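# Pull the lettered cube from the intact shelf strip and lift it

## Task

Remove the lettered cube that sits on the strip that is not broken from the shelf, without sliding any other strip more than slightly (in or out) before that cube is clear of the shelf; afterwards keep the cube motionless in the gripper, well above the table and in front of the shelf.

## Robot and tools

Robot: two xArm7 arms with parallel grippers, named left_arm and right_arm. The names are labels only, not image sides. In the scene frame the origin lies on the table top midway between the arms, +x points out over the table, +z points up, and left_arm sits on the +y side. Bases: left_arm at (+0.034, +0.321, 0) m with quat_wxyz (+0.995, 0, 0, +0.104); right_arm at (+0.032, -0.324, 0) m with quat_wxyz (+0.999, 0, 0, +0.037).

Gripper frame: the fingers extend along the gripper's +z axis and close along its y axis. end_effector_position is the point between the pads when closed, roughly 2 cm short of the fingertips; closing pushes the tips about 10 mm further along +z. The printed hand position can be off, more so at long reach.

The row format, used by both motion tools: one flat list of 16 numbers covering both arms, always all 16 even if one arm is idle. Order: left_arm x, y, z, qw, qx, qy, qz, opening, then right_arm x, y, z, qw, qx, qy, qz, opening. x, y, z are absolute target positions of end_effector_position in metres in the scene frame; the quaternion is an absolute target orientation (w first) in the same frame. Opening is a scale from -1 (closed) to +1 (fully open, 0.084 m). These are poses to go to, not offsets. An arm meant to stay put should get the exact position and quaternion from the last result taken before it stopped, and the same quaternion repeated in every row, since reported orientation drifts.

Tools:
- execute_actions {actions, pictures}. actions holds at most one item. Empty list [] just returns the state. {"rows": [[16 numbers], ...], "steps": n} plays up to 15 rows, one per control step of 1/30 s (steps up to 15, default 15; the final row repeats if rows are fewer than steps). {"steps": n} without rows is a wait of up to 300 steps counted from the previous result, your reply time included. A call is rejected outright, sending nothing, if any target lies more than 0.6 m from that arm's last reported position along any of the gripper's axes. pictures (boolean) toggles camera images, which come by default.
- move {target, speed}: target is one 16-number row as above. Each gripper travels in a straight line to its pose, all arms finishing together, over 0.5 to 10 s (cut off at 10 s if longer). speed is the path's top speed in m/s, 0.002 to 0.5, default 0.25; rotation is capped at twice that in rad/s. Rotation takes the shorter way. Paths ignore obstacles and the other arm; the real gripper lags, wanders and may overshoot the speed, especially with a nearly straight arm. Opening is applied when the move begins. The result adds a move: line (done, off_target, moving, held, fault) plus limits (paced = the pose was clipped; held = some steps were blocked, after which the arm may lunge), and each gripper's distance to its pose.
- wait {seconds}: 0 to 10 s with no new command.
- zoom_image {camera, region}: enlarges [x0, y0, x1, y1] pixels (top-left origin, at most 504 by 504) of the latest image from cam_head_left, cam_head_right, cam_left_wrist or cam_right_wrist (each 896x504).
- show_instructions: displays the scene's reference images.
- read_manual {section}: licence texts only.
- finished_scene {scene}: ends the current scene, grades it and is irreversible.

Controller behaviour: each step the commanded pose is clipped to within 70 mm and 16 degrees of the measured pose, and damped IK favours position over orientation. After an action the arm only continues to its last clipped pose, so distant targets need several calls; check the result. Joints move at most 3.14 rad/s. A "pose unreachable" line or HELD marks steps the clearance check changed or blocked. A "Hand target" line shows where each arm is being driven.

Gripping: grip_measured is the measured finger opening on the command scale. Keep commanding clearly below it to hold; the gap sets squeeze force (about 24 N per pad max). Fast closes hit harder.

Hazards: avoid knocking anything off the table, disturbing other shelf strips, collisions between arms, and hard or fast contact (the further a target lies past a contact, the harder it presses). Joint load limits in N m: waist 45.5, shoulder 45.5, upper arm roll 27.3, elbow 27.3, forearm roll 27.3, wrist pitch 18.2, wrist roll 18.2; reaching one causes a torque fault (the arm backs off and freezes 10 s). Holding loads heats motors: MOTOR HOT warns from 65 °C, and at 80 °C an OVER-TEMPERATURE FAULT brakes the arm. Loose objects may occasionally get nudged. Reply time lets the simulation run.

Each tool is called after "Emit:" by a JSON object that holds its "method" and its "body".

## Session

Emit:
{"method": "execute_actions", "body": {"actions": []}}

Scene clock: 0.00 s of 4200.00 s.
left_arm: end_effector_position=(+0.5990, -0.0021, +0.1247) grip_measured=+1.00 end_effector_quat_wxyz=(-0.031, -0.608, +0.792, +0.041) end_effector_velocity=(+0.000, +0.000, -0.000) end_effector_angular_velocity=(-0.000, -0.000, -0.000) | right_arm: end_effector_position=(+0.1999, -0.6892, +0.1433) grip_measured=+1.00 end_effector_quat_wxyz=(-0.444, +0.593, +0.380, -0.555) end_effector_velocity=(-0.000, +0.000, -0.000) end_effector_angular_velocity=(+0.000, -0.000, -0.001)
Joint positions: left_arm=[-0.655  0.831 -0.109  2.052  0.056  1.324  1.29   0.084] | right_arm=[-0.968  0.93   0.266  1.674 -0.858  2.284 -1.627  0.084]
Joint velocities: left_arm=[ 0.001  0.    -0.001  0.     0.    -0.001  0.    -0.   ] | right_arm=[-0.001  0.     0.     0.     0.001 -0.     0.     0.   ]
Hand target (left_arm): +0.599, -0.002, +0.125; -0.031, -0.608, +0.792, +0.041
Hand target (right_arm): +0.200, -0.689, +0.143; -0.444, +0.593, +0.380, -0.555

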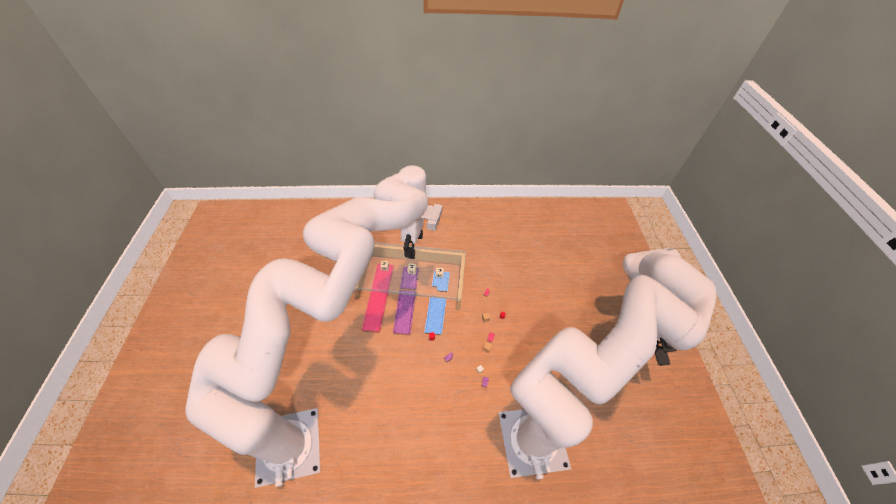

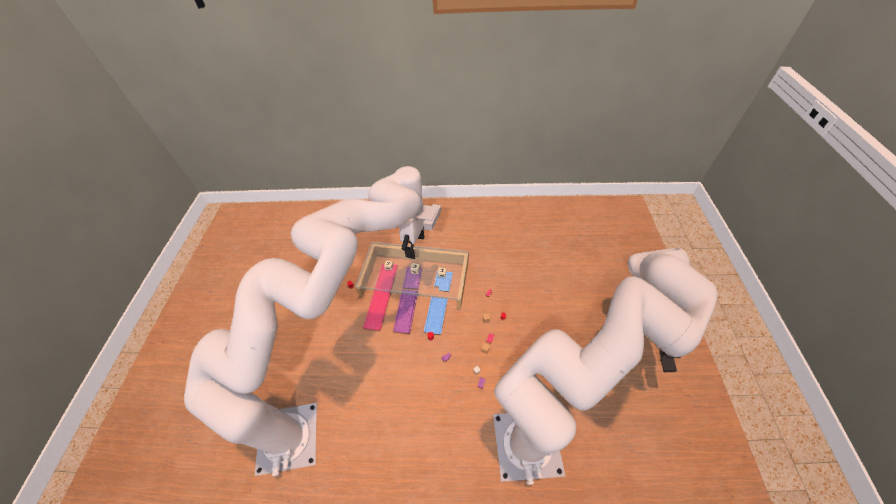

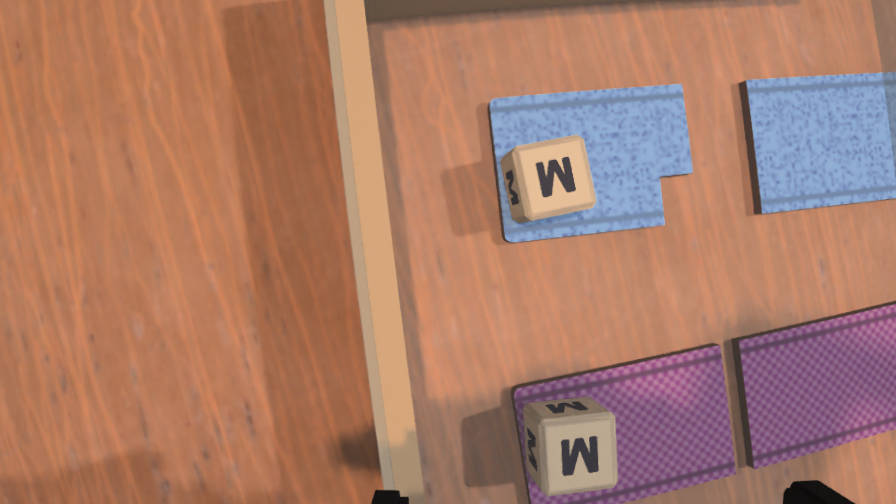

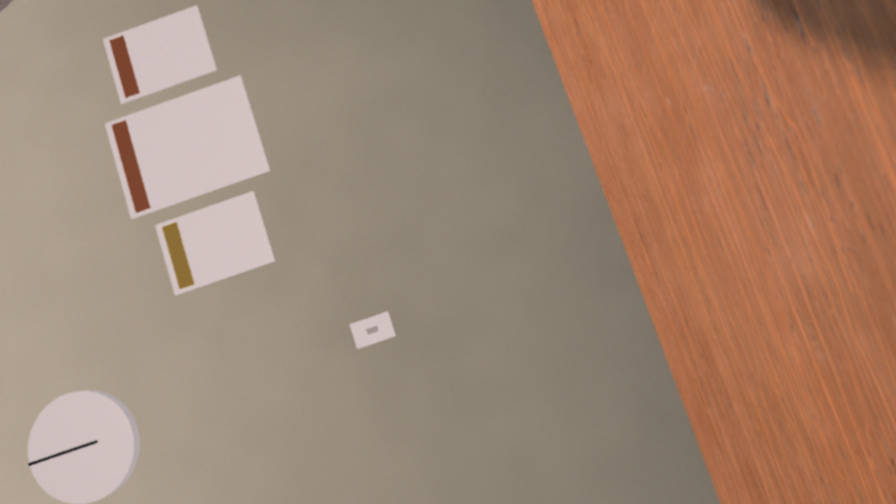

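Emit:
{"method": "move", "body": {"target": [0.4,0.07,0.3,0,1,0,0,0.85, 0.2,-0.689,0.143,-0.444,0.593,0.38,-0.555,1]}}

Scene clock: 5.30 s of 4200.00 s.
left_arm: end_effector_position=(+0.4003, +0.0699, +0.2999) grip_measured=+0.85 end_effector_quat_wxyz=(-0.000, +1.000, -0.000, -0.000) end_effector_velocity=(-0.000, -0.001, +0.001) end_effector_angular_velocity=(-0.002, -0.002, +0.005) | right_arm: end_effector_position=(+0.2000, -0.6890, +0.1430) grip_measured=+1.00 end_effector_quat_wxyz=(-0.444, +0.593, +0.380, -0.555) end_effector_velocity=(-0.000, -0.000, -0.001) end_effector_angular_velocity=(+0.001, +0.001, -0.000)
Joint positions: left_arm=[-0.8   -0.12  -0.007  1.192 -0.001  1.313 -0.599  0.078] | right_arm=[-0.967  0.931  0.266  1.675 -0.857  2.284 -1.626  0.084]
Joint velocities: left_arm=[-0.001 -0.002 -0.001  0.    -0.    -0.001 -0.007  0.   ] | right_arm=[-0.001  0.002 -0.     0.    -0.    -0.     0.     0.   ]
Hand target (left_arm): +0.400, +0.070, +0.300; +0.000, +1.000, +0.000, -0.000
Hand target (right_arm): +0.200, -0.689, +0.143; -0.444, +0.593, +0.380, -0.555
Off the commanded pose (left_arm): 0.000 m, 0 deg.
Off the commanded pose (right_arm): 0.000 m, 0 deg.
move: done

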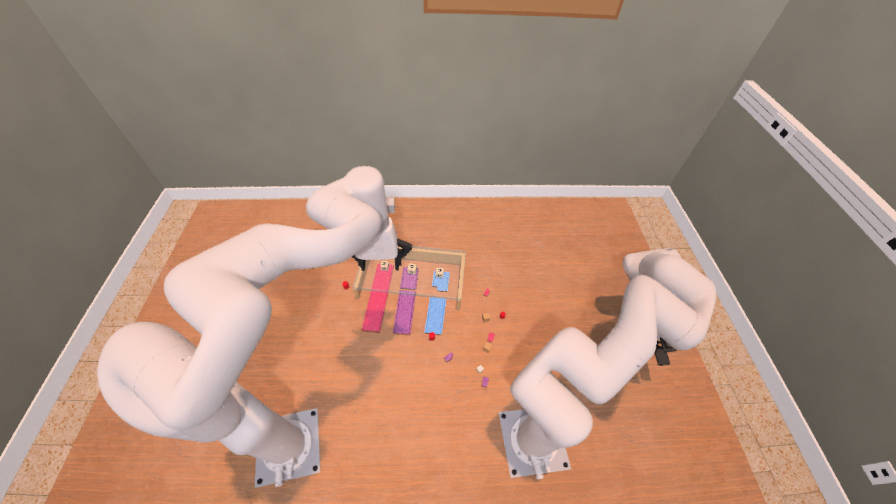

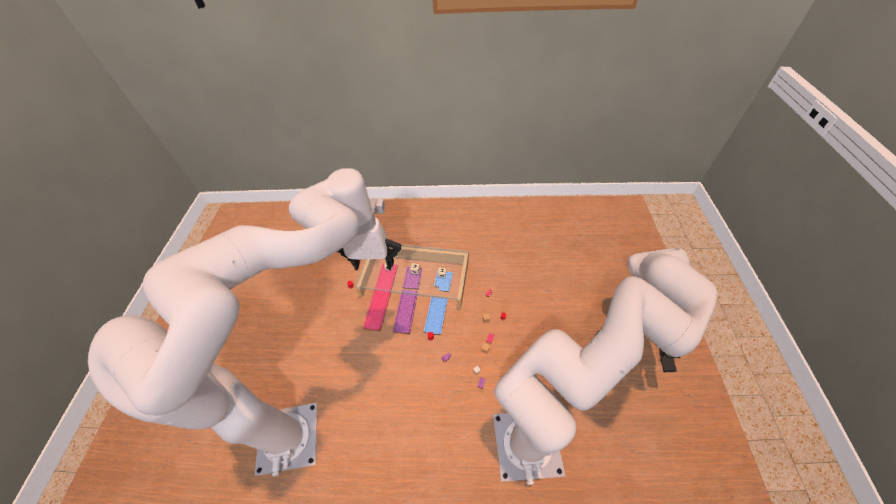

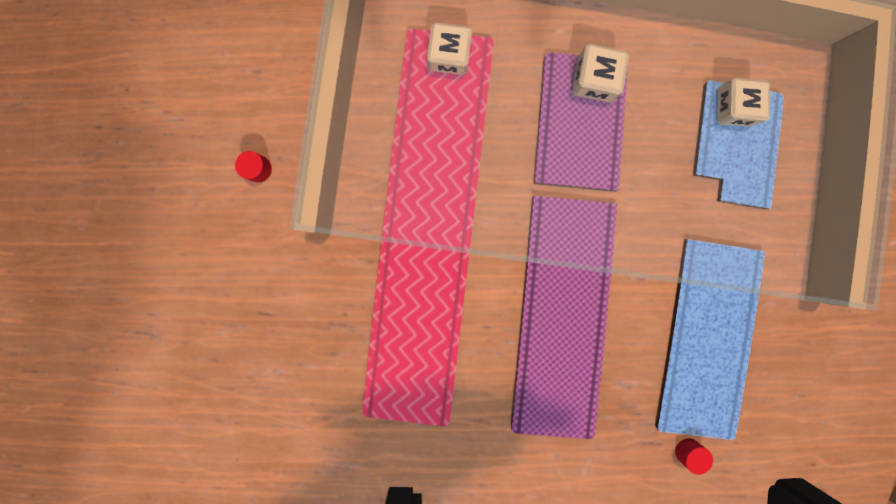

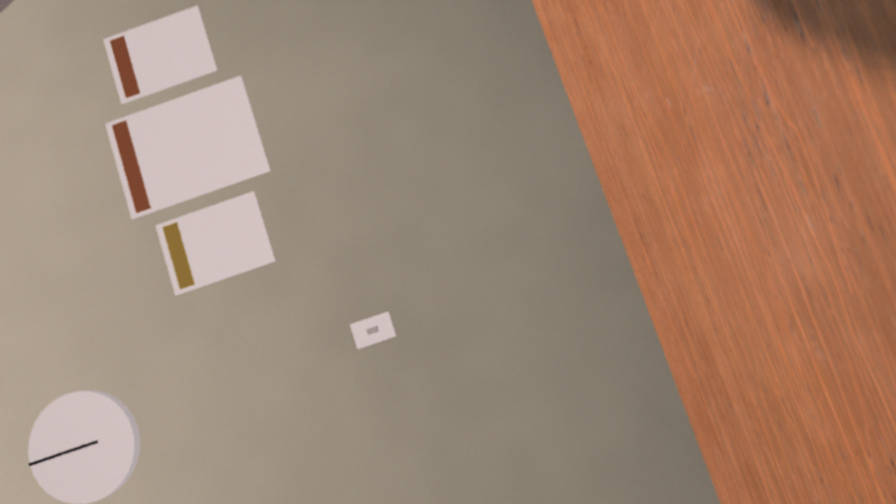

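Emit:
{"method": "move", "body": {"target": [0.381,0.127,0.05,0,1,-0.056,0,0.85, 0.2,-0.689,0.143,-0.444,0.593,0.38,-0.555,1]}}

Scene clock: 8.30 s of 4200.00 s.
left_arm: end_effector_position=(+0.3808, +0.1275, +0.0509) grip_measured=+0.85 end_effector_quat_wxyz=(-0.000, +0.998, -0.055, +0.001) end_effector_velocity=(-0.002, +0.002, -0.004) end_effector_angular_velocity=(+0.004, +0.007, +0.001) | right_arm: end_effector_position=(+0.2000, -0.6890, +0.1430) grip_measured=+1.00 end_effector_quat_wxyz=(-0.444, +0.593, +0.380, -0.555) end_effector_velocity=(+0.000, -0.000, -0.000) end_effector_angular_velocity=(-0.000, +0.001, +0.001)
Joint positions: left_arm=[-0.761  0.082  0.044  0.627 -0.004  0.544 -0.396  0.078] | right_arm=[-0.967  0.931  0.266  1.675 -0.857  2.284 -1.626  0.084]
Joint velocities: left_arm=[ 0.001  0.006 -0.    -0.005 -0.001 -0.003  0.002 -0.   ] | right_arm=[ 0.     0.001 -0.     0.    -0.001  0.     0.     0.   ]
Hand target (left_arm): +0.380, +0.128, +0.050; -0.001, +0.998, -0.055, +0.000
Hand target (right_arm): +0.200, -0.689, +0.143; -0.444, +0.593, +0.380, -0.555
Off the commanded pose (left_arm): 0.001 m, 0 deg.
Off the commanded pose (right_arm): 0.000 m, 0 deg.
move: done

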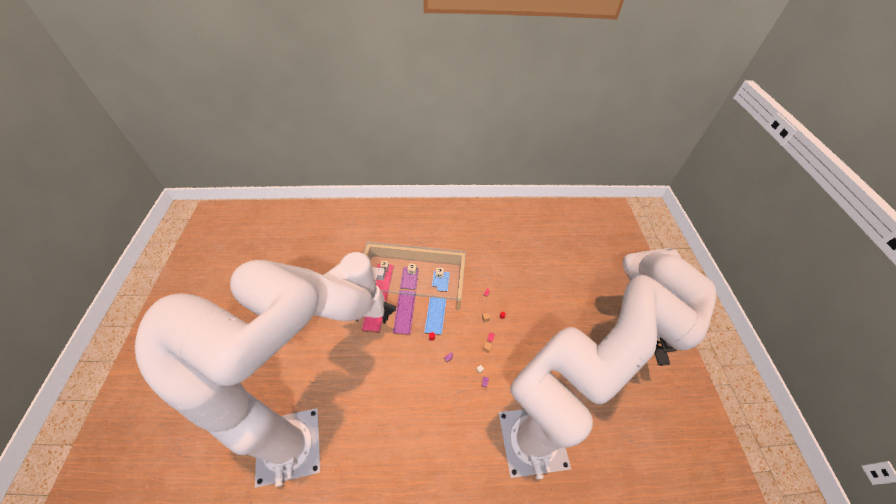

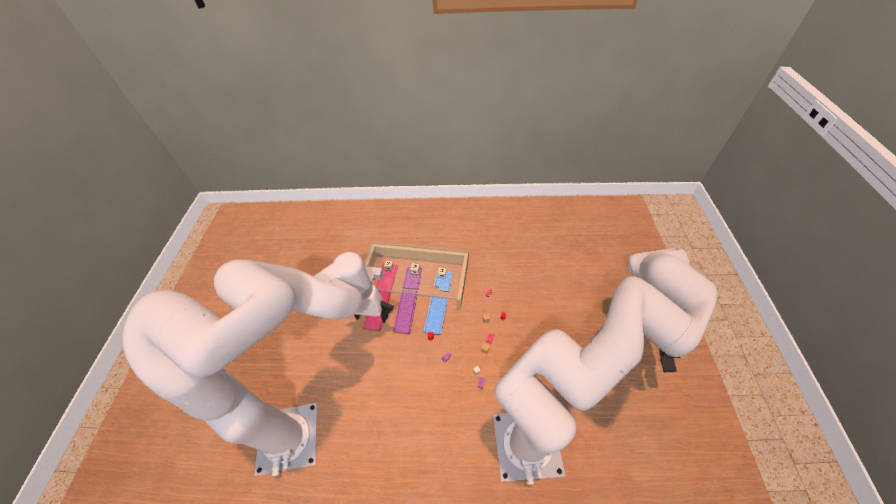

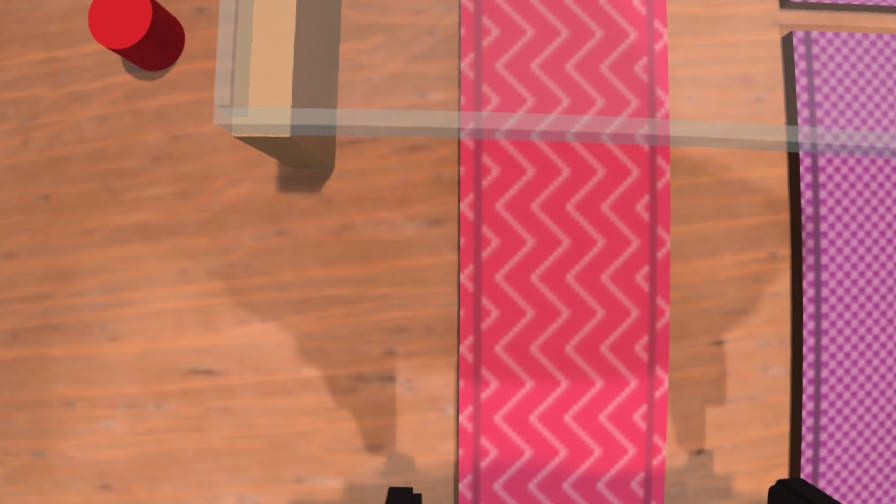

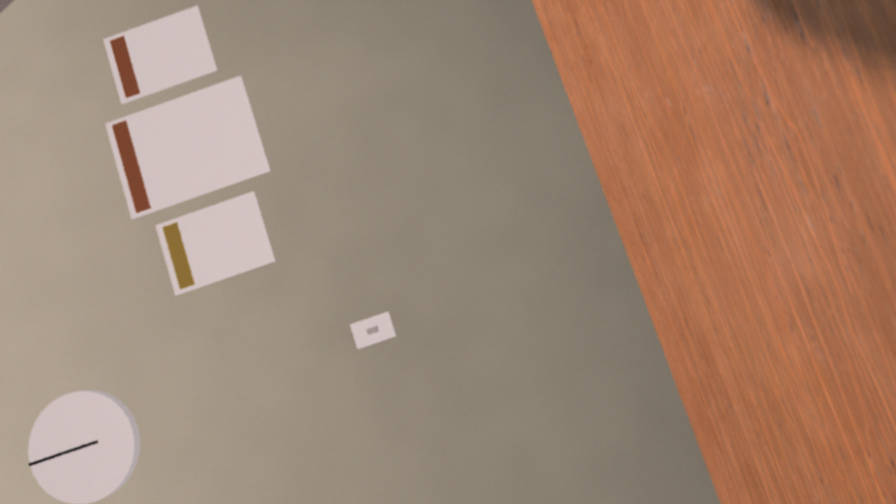

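Good alignment.

Emit:
{"method": "move", "body": {"target": [0.381,0.128,0.019,0,1,-0.056,0,0.85, 0.2,-0.689,0.143,-0.444,0.593,0.38,-0.555,1], "speed": 0.05}}

Emit:
{"method": "move", "body": {"target": [0.381,0.128,0.019,0,1,-0.056,0,-0.3, 0.2,-0.689,0.143,-0.444,0.593,0.38,-0.555,1]}}

Emit:
{"method": "move", "body": {"target": [0.2,0.148,0.02,0,1,-0.056,0,-0.3, 0.2,-0.689,0.143,-0.444,0.593,0.38,-0.555,1], "speed": 0.08}}

Emit:
{"method": "move", "body": {"target": [0.2,0.148,0.035,0,1,-0.056,0,0.85, 0.2,-0.689,0.143,-0.444,0.593,0.38,-0.555,1]}}

Emit:
{"method": "move", "body": {"target": [0.34,0.1,0.15,0,1,0,0,0.85, 0.2,-0.689,0.143,-0.444,0.593,0.38,-0.555,1]}}

Scene clock: 14.10 s of 4200.00 s.
left_arm: end_effector_position=(+0.3811, +0.1281, +0.0193) grip_measured=+0.85 end_effector_quat_wxyz=(-0.000, +0.998, -0.056, +0.000) end_effector_velocity=(+0.001, -0.000, -0.001) end_effector_angular_velocity=(-0.001, -0.002, -0.001) | right_arm: end_effector_position=(+0.2000, -0.6890, +0.1430) grip_measured=+1.00 end_effector_quat_wxyz=(-0.444, +0.593, +0.380, -0.555) end_effector_velocity=(-0.000, +0.000, -0.000) end_effector_angular_velocity=(+0.000, +0.000, -0.000)
Joint positions: left_arm=[-0.759  0.176  0.042  0.622 -0.016  0.446 -0.384  0.078] | right_arm=[-0.967  0.931  0.266  1.675 -0.857  2.284 -1.626  0.084]
Joint velocities: left_arm=[ 0.     0.003  0.     0.001  0.    -0.005  0.001 -0.   ] | right_arm=[-0.     0.001 -0.     0.     0.     0.    -0.    -0.   ]
Hand target (left_arm): +0.381, +0.128, +0.019; -0.000, +0.998, -0.056, +0.000
Hand target (right_arm): +0.200, -0.689, +0.143; -0.444, +0.593, +0.380, -0.555
Off the commanded pose (left_arm): 0.000 m, 0 deg.
Off the commanded pose (right_arm): 0.000 m, 0 deg.
After step 90, 1.87 s passed at rest.
move: done

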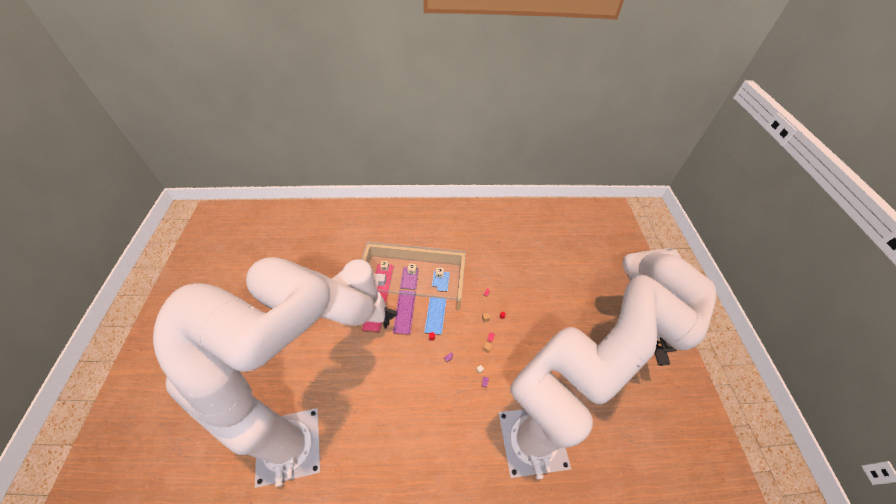

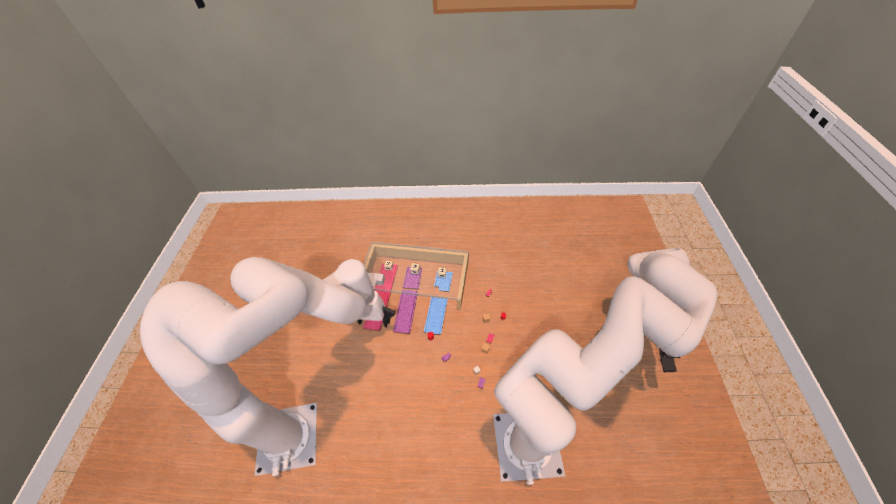

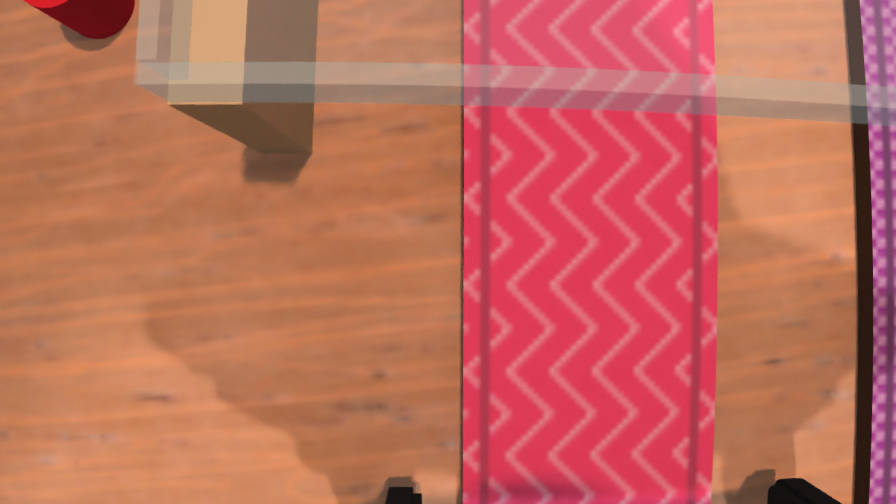

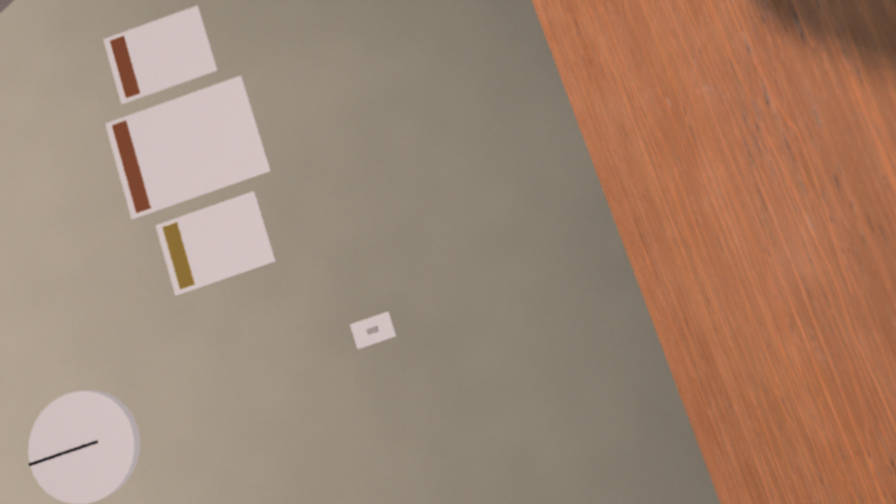

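Scene clock: 14.80 s of 4200.00 s.
left_arm: end_effector_position=(+0.3813, +0.1279, +0.0193) grip_measured=+0.29 end_effector_quat_wxyz=(+0.000, +0.998, -0.056, +0.000) end_effector_velocity=(-0.000, -0.000, -0.000) end_effector_angular_velocity=(+0.000, -0.001, -0.002) | right_arm: end_effector_position=(+0.2000, -0.6890, +0.1430) grip_measured=+1.00 end_effector_quat_wxyz=(-0.444, +0.593, +0.380, -0.555) end_effector_velocity=(+0.000, -0.000, +0.000) end_effector_angular_velocity=(-0.000, +0.000, +0.000)
Joint positions: left_arm=[-0.758  0.176  0.041  0.622 -0.017  0.445 -0.383  0.057] | right_arm=[-0.967  0.931  0.266  1.675 -0.857  2.284 -1.626  0.084]
Joint velocities: left_arm=[-0.001  0.001 -0.    -0.     0.001 -0.001 -0.     0.   ] | right_arm=[ 0. -0. -0. -0. -0. -0. -0. -0.]
Hand target (left_arm): +0.381, +0.128, +0.019; -0.000, +0.998, -0.056, +0.000
Hand target (right_arm): +0.200, -0.689, +0.143; -0.444, +0.593, +0.380, -0.555
Off the commanded pose (left_arm): 0.000 m, 0 deg.
Off the commanded pose (right_arm): 0.000 m, 0 deg.
move: done

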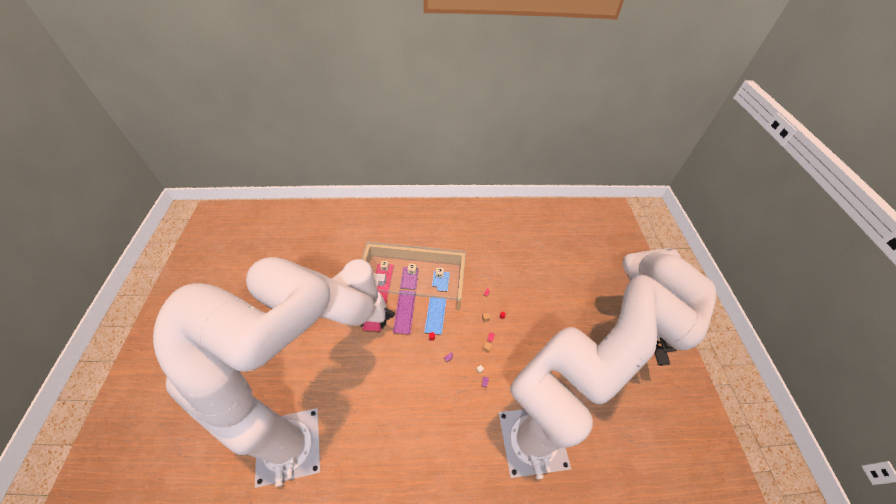

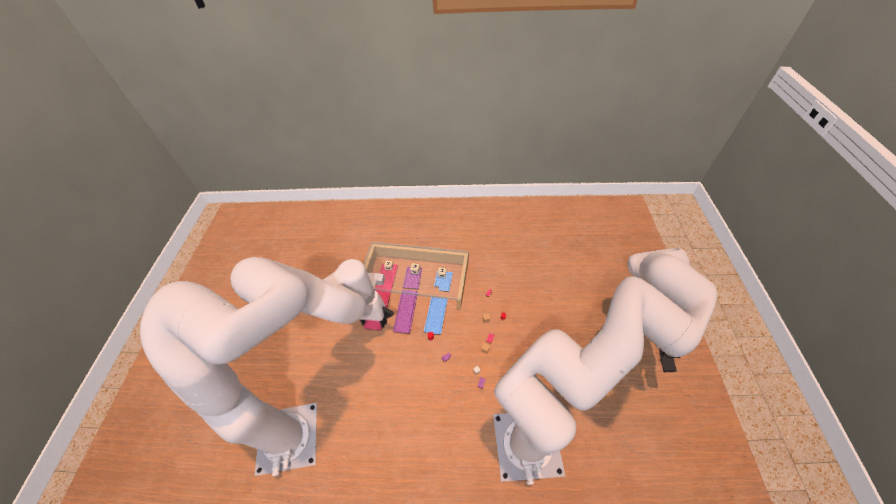

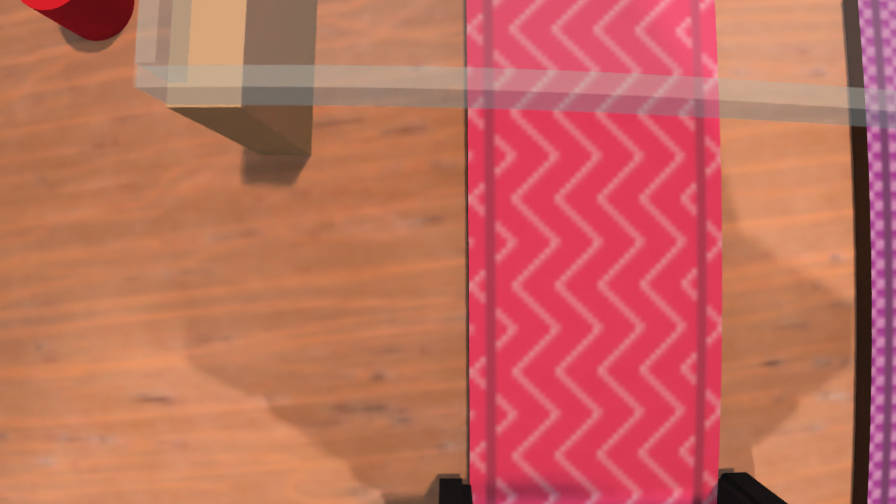

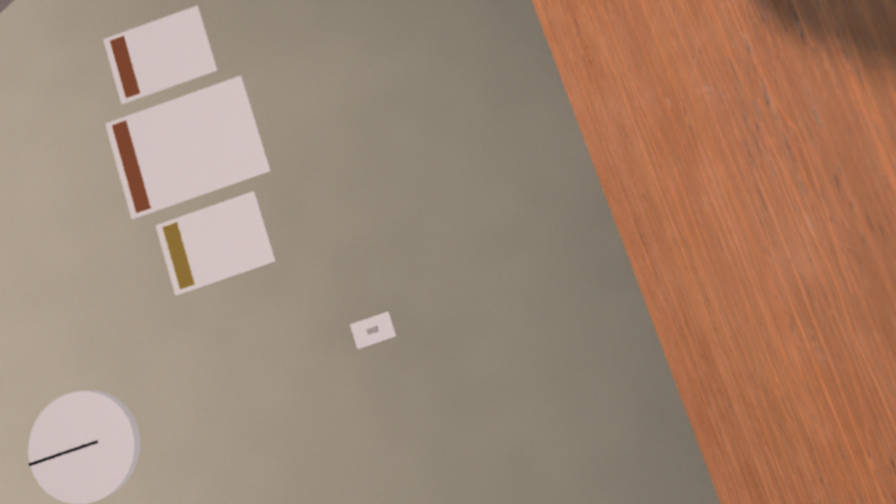

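Scene clock: 17.43 s of 4200.00 s.
left_arm: end_effector_position=(+0.2004, +0.1481, +0.0203) grip_measured=+0.29 end_effector_quat_wxyz=(-0.000, +0.998, -0.056, +0.000) end_effector_velocity=(-0.002, +0.000, +0.000) end_effector_angular_velocity=(-0.000, +0.001, +0.002) | right_arm: end_effector_position=(+0.2000, -0.6890, +0.1430) grip_measured=+1.00 end_effector_quat_wxyz=(-0.444, +0.593, +0.380, -0.555) end_effector_velocity=(+0.000, -0.000, +0.000) end_effector_angular_velocity=(-0.001, -0.000, +0.001)
Joint positions: left_arm=[-0.938 -0.289 -0.101  0.084 -0.077  0.373 -0.644  0.056] | right_arm=[-0.967  0.931  0.266  1.675 -0.857  2.284 -1.626  0.084]
Joint velocities: left_arm=[-0.004 -0.006 -0.001 -0.004 -0.005  0.003 -0.003  0.   ] | right_arm=[ 0.001 -0.001  0.    -0.    -0.001  0.    -0.     0.   ]
Hand target (left_arm): +0.200, +0.148, +0.020; -0.000, +0.998, -0.056, +0.000
Hand target (right_arm): +0.200, -0.689, +0.143; -0.444, +0.593, +0.380, -0.555
Off the commanded pose (left_arm): 0.001 m, 0 deg.
Off the commanded pose (right_arm): 0.000 m, 0 deg.
move: done

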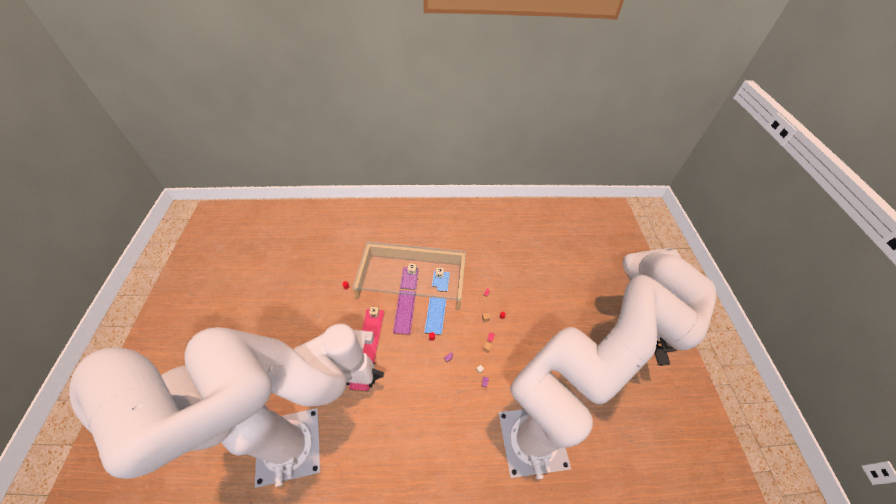

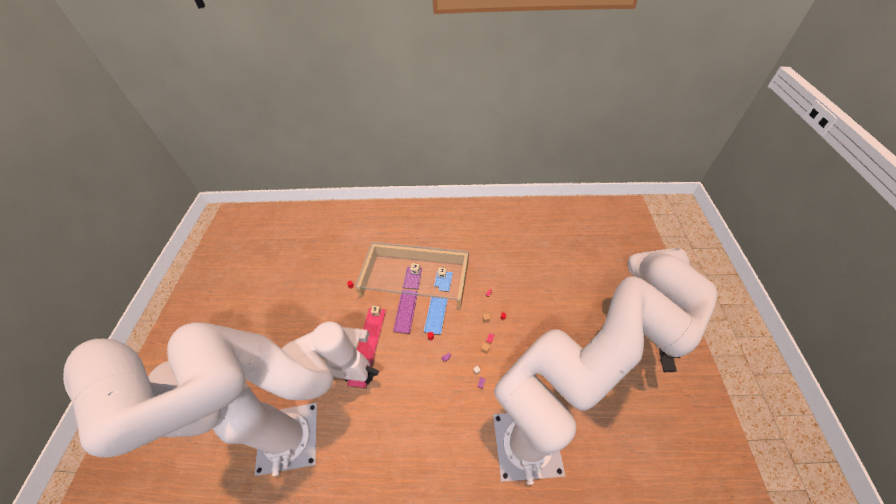

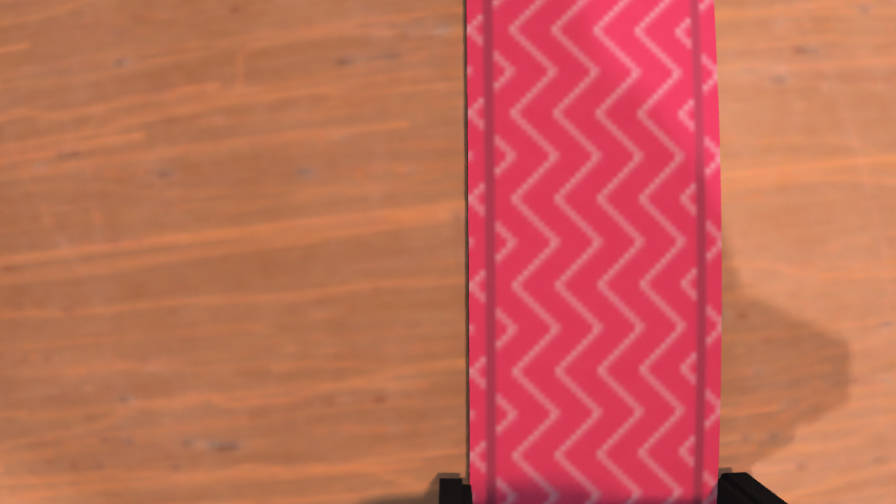

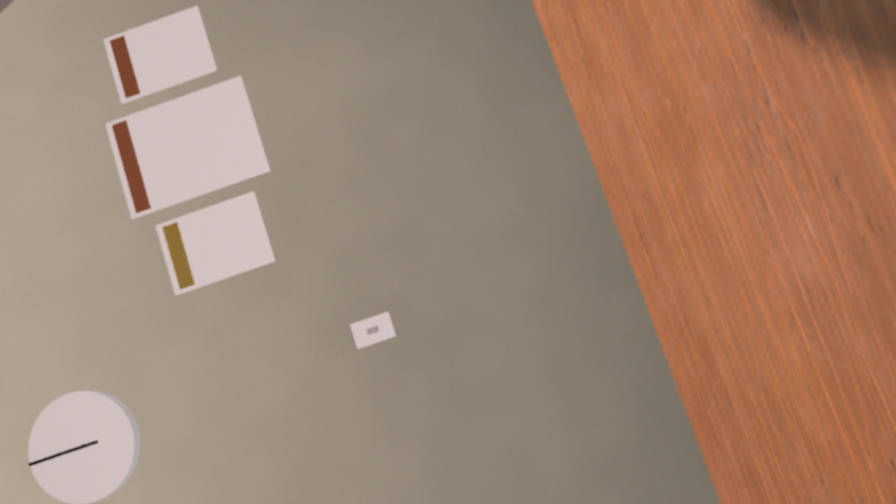

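Scene clock: 18.17 s of 4200.00 s.
left_arm: end_effector_position=(+0.1999, +0.1479, +0.0348) grip_measured=+0.85 end_effector_quat_wxyz=(+0.000, +0.998, -0.056, -0.000) end_effector_velocity=(-0.000, +0.000, +0.001) end_effector_angular_velocity=(+0.001, +0.001, +0.001) | right_arm: end_effector_position=(+0.2000, -0.6890, +0.1430) grip_measured=+1.00 end_effector_quat_wxyz=(-0.444, +0.593, +0.380, -0.555) end_effector_velocity=(-0.000, +0.000, -0.000) end_effector_angular_velocity=(+0.000, -0.000, -0.001)
Joint positions: left_arm=[-0.943 -0.374 -0.097  0.086 -0.081  0.461 -0.642  0.078] | right_arm=[-0.967  0.931  0.266  1.675 -0.857  2.284 -1.626  0.084]
Joint velocities: left_arm=[ 0.    -0.005  0.001 -0.    -0.     0.006  0.    -0.   ] | right_arm=[-0.     0.    -0.     0.     0.001 -0.     0.     0.   ]
Hand target (left_arm): +0.200, +0.148, +0.035; +0.000, +0.998, -0.056, -0.000
Hand target (right_arm): +0.200, -0.689, +0.143; -0.444, +0.593, +0.380, -0.555
Off the commanded pose (left_arm): 0.000 m, 0 deg.
Off the commanded pose (right_arm): 0.000 m, 0 deg.
move: done

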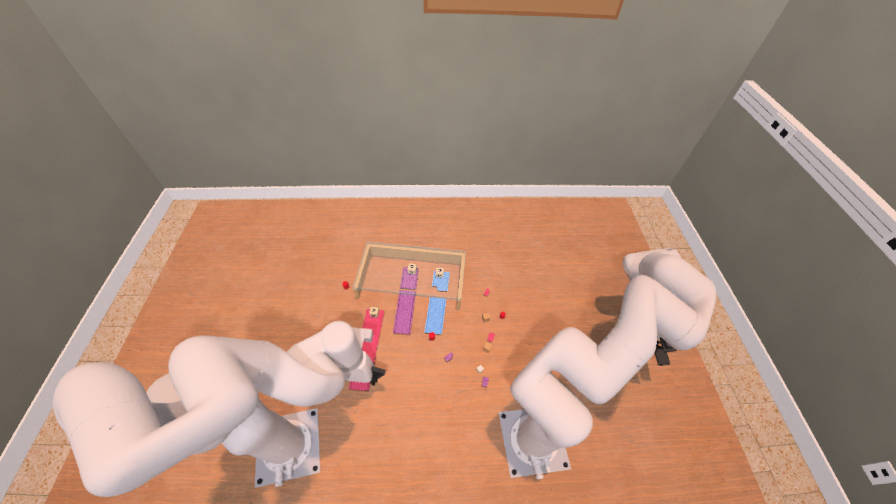

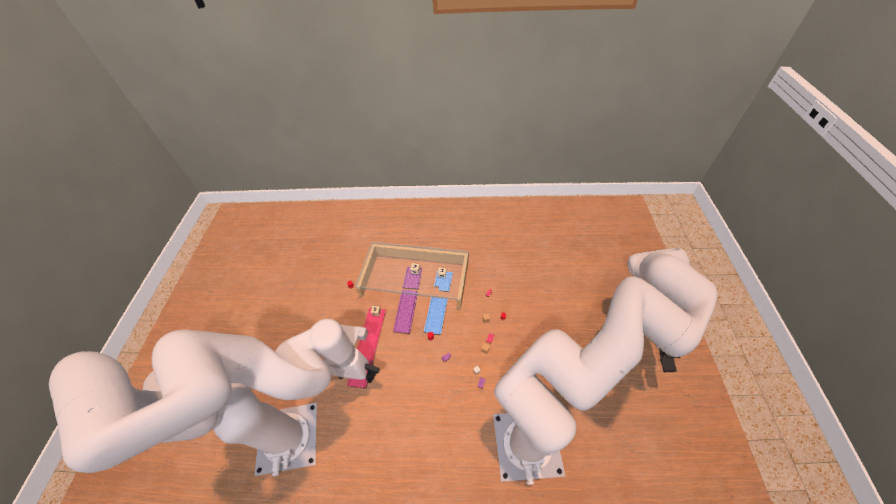

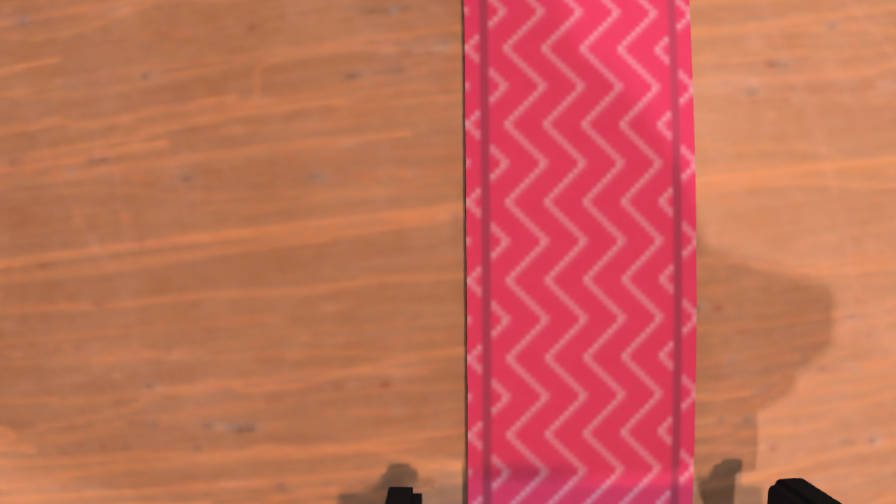

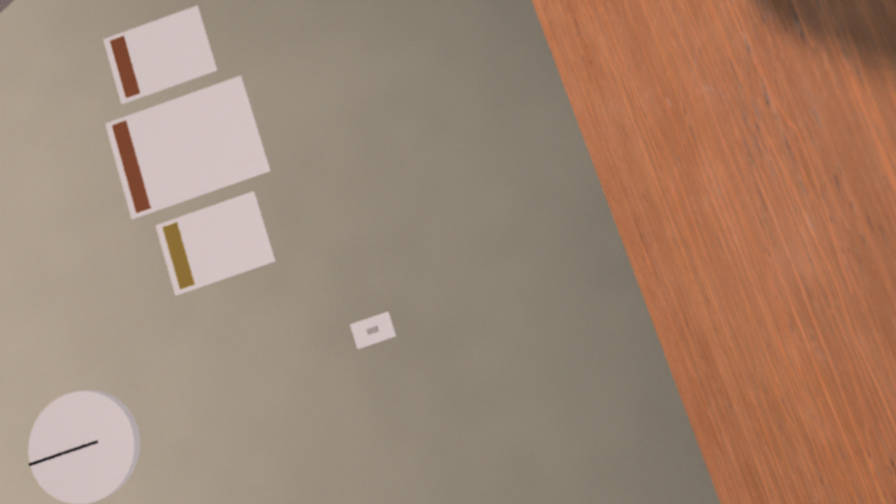

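Scene clock: 19.33 s of 4200.00 s.
left_arm: end_effector_position=(+0.3393, +0.0998, +0.1489) grip_measured=+0.85 end_effector_quat_wxyz=(+0.000, +1.000, -0.001, -0.001) end_effector_velocity=(+0.004, -0.002, +0.004) end_effector_angular_velocity=(-0.002, -0.003, +0.003) | right_arm: end_effector_position=(+0.2000, -0.6890, +0.1430) grip_measured=+1.00 end_effector_quat_wxyz=(-0.444, +0.593, +0.380, -0.555) end_effector_velocity=(-0.000, -0.000, -0.000) end_effector_angular_velocity=(+0.000, +0.000, -0.001)
Joint positions: left_arm=[-0.815 -0.21  -0.019  0.652 -0.007  0.863 -0.619  0.078] | right_arm=[-0.967  0.931  0.266  1.675 -0.857  2.284 -1.626  0.084]
Joint velocities: left_arm=[0.002 0.005 0.001 0.018 0.001 0.009 0.    0.   ] | right_arm=[-0.001  0.001 -0.     0.    -0.    -0.    -0.    -0.   ]
Hand target (left_arm): +0.340, +0.099, +0.150; +0.001, +1.000, -0.000, -0.000
Hand target (right_arm): +0.200, -0.689, +0.143; -0.444, +0.593, +0.380, -0.555
Off the commanded pose (left_arm): 0.001 m, 0 deg.
Off the commanded pose (right_arm): 0.000 m, 0 deg.
move: done

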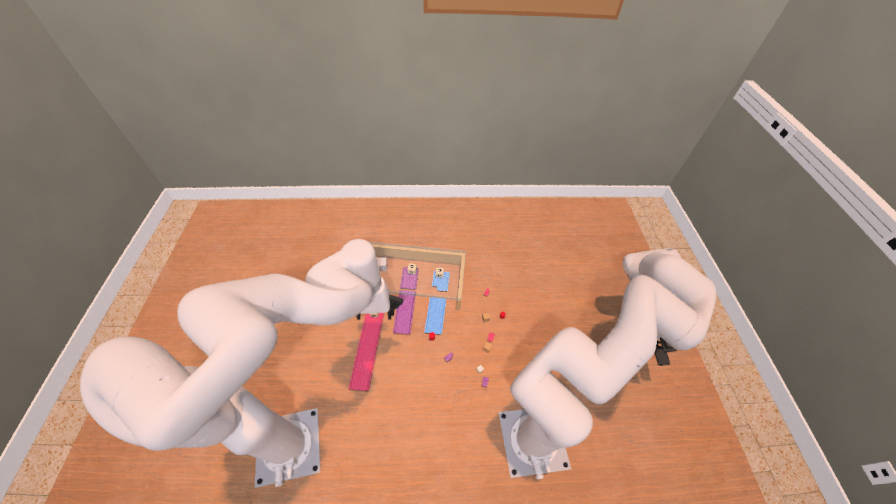

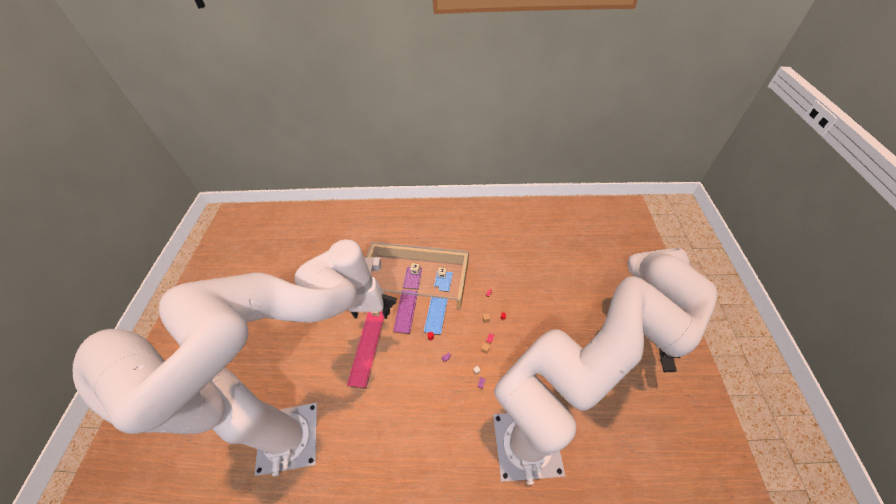

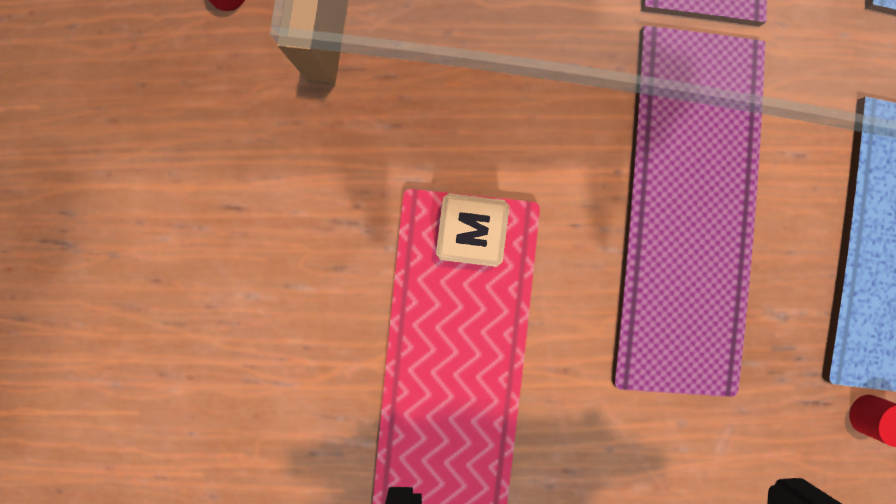

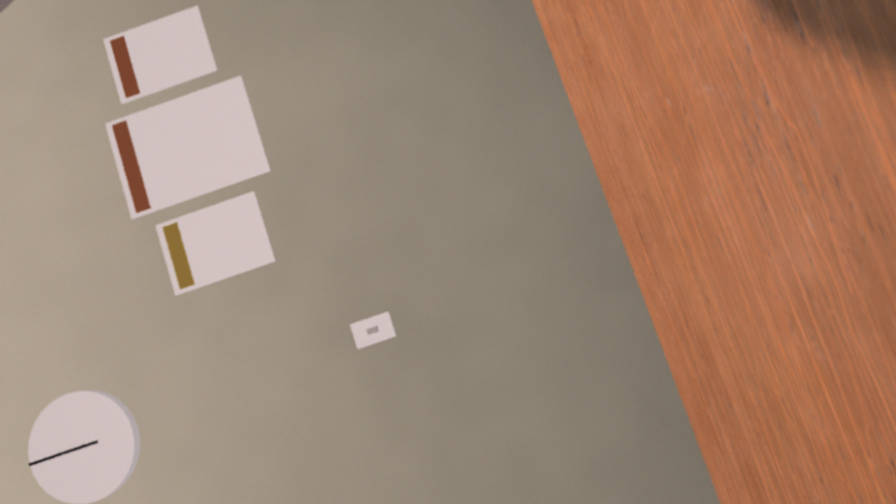

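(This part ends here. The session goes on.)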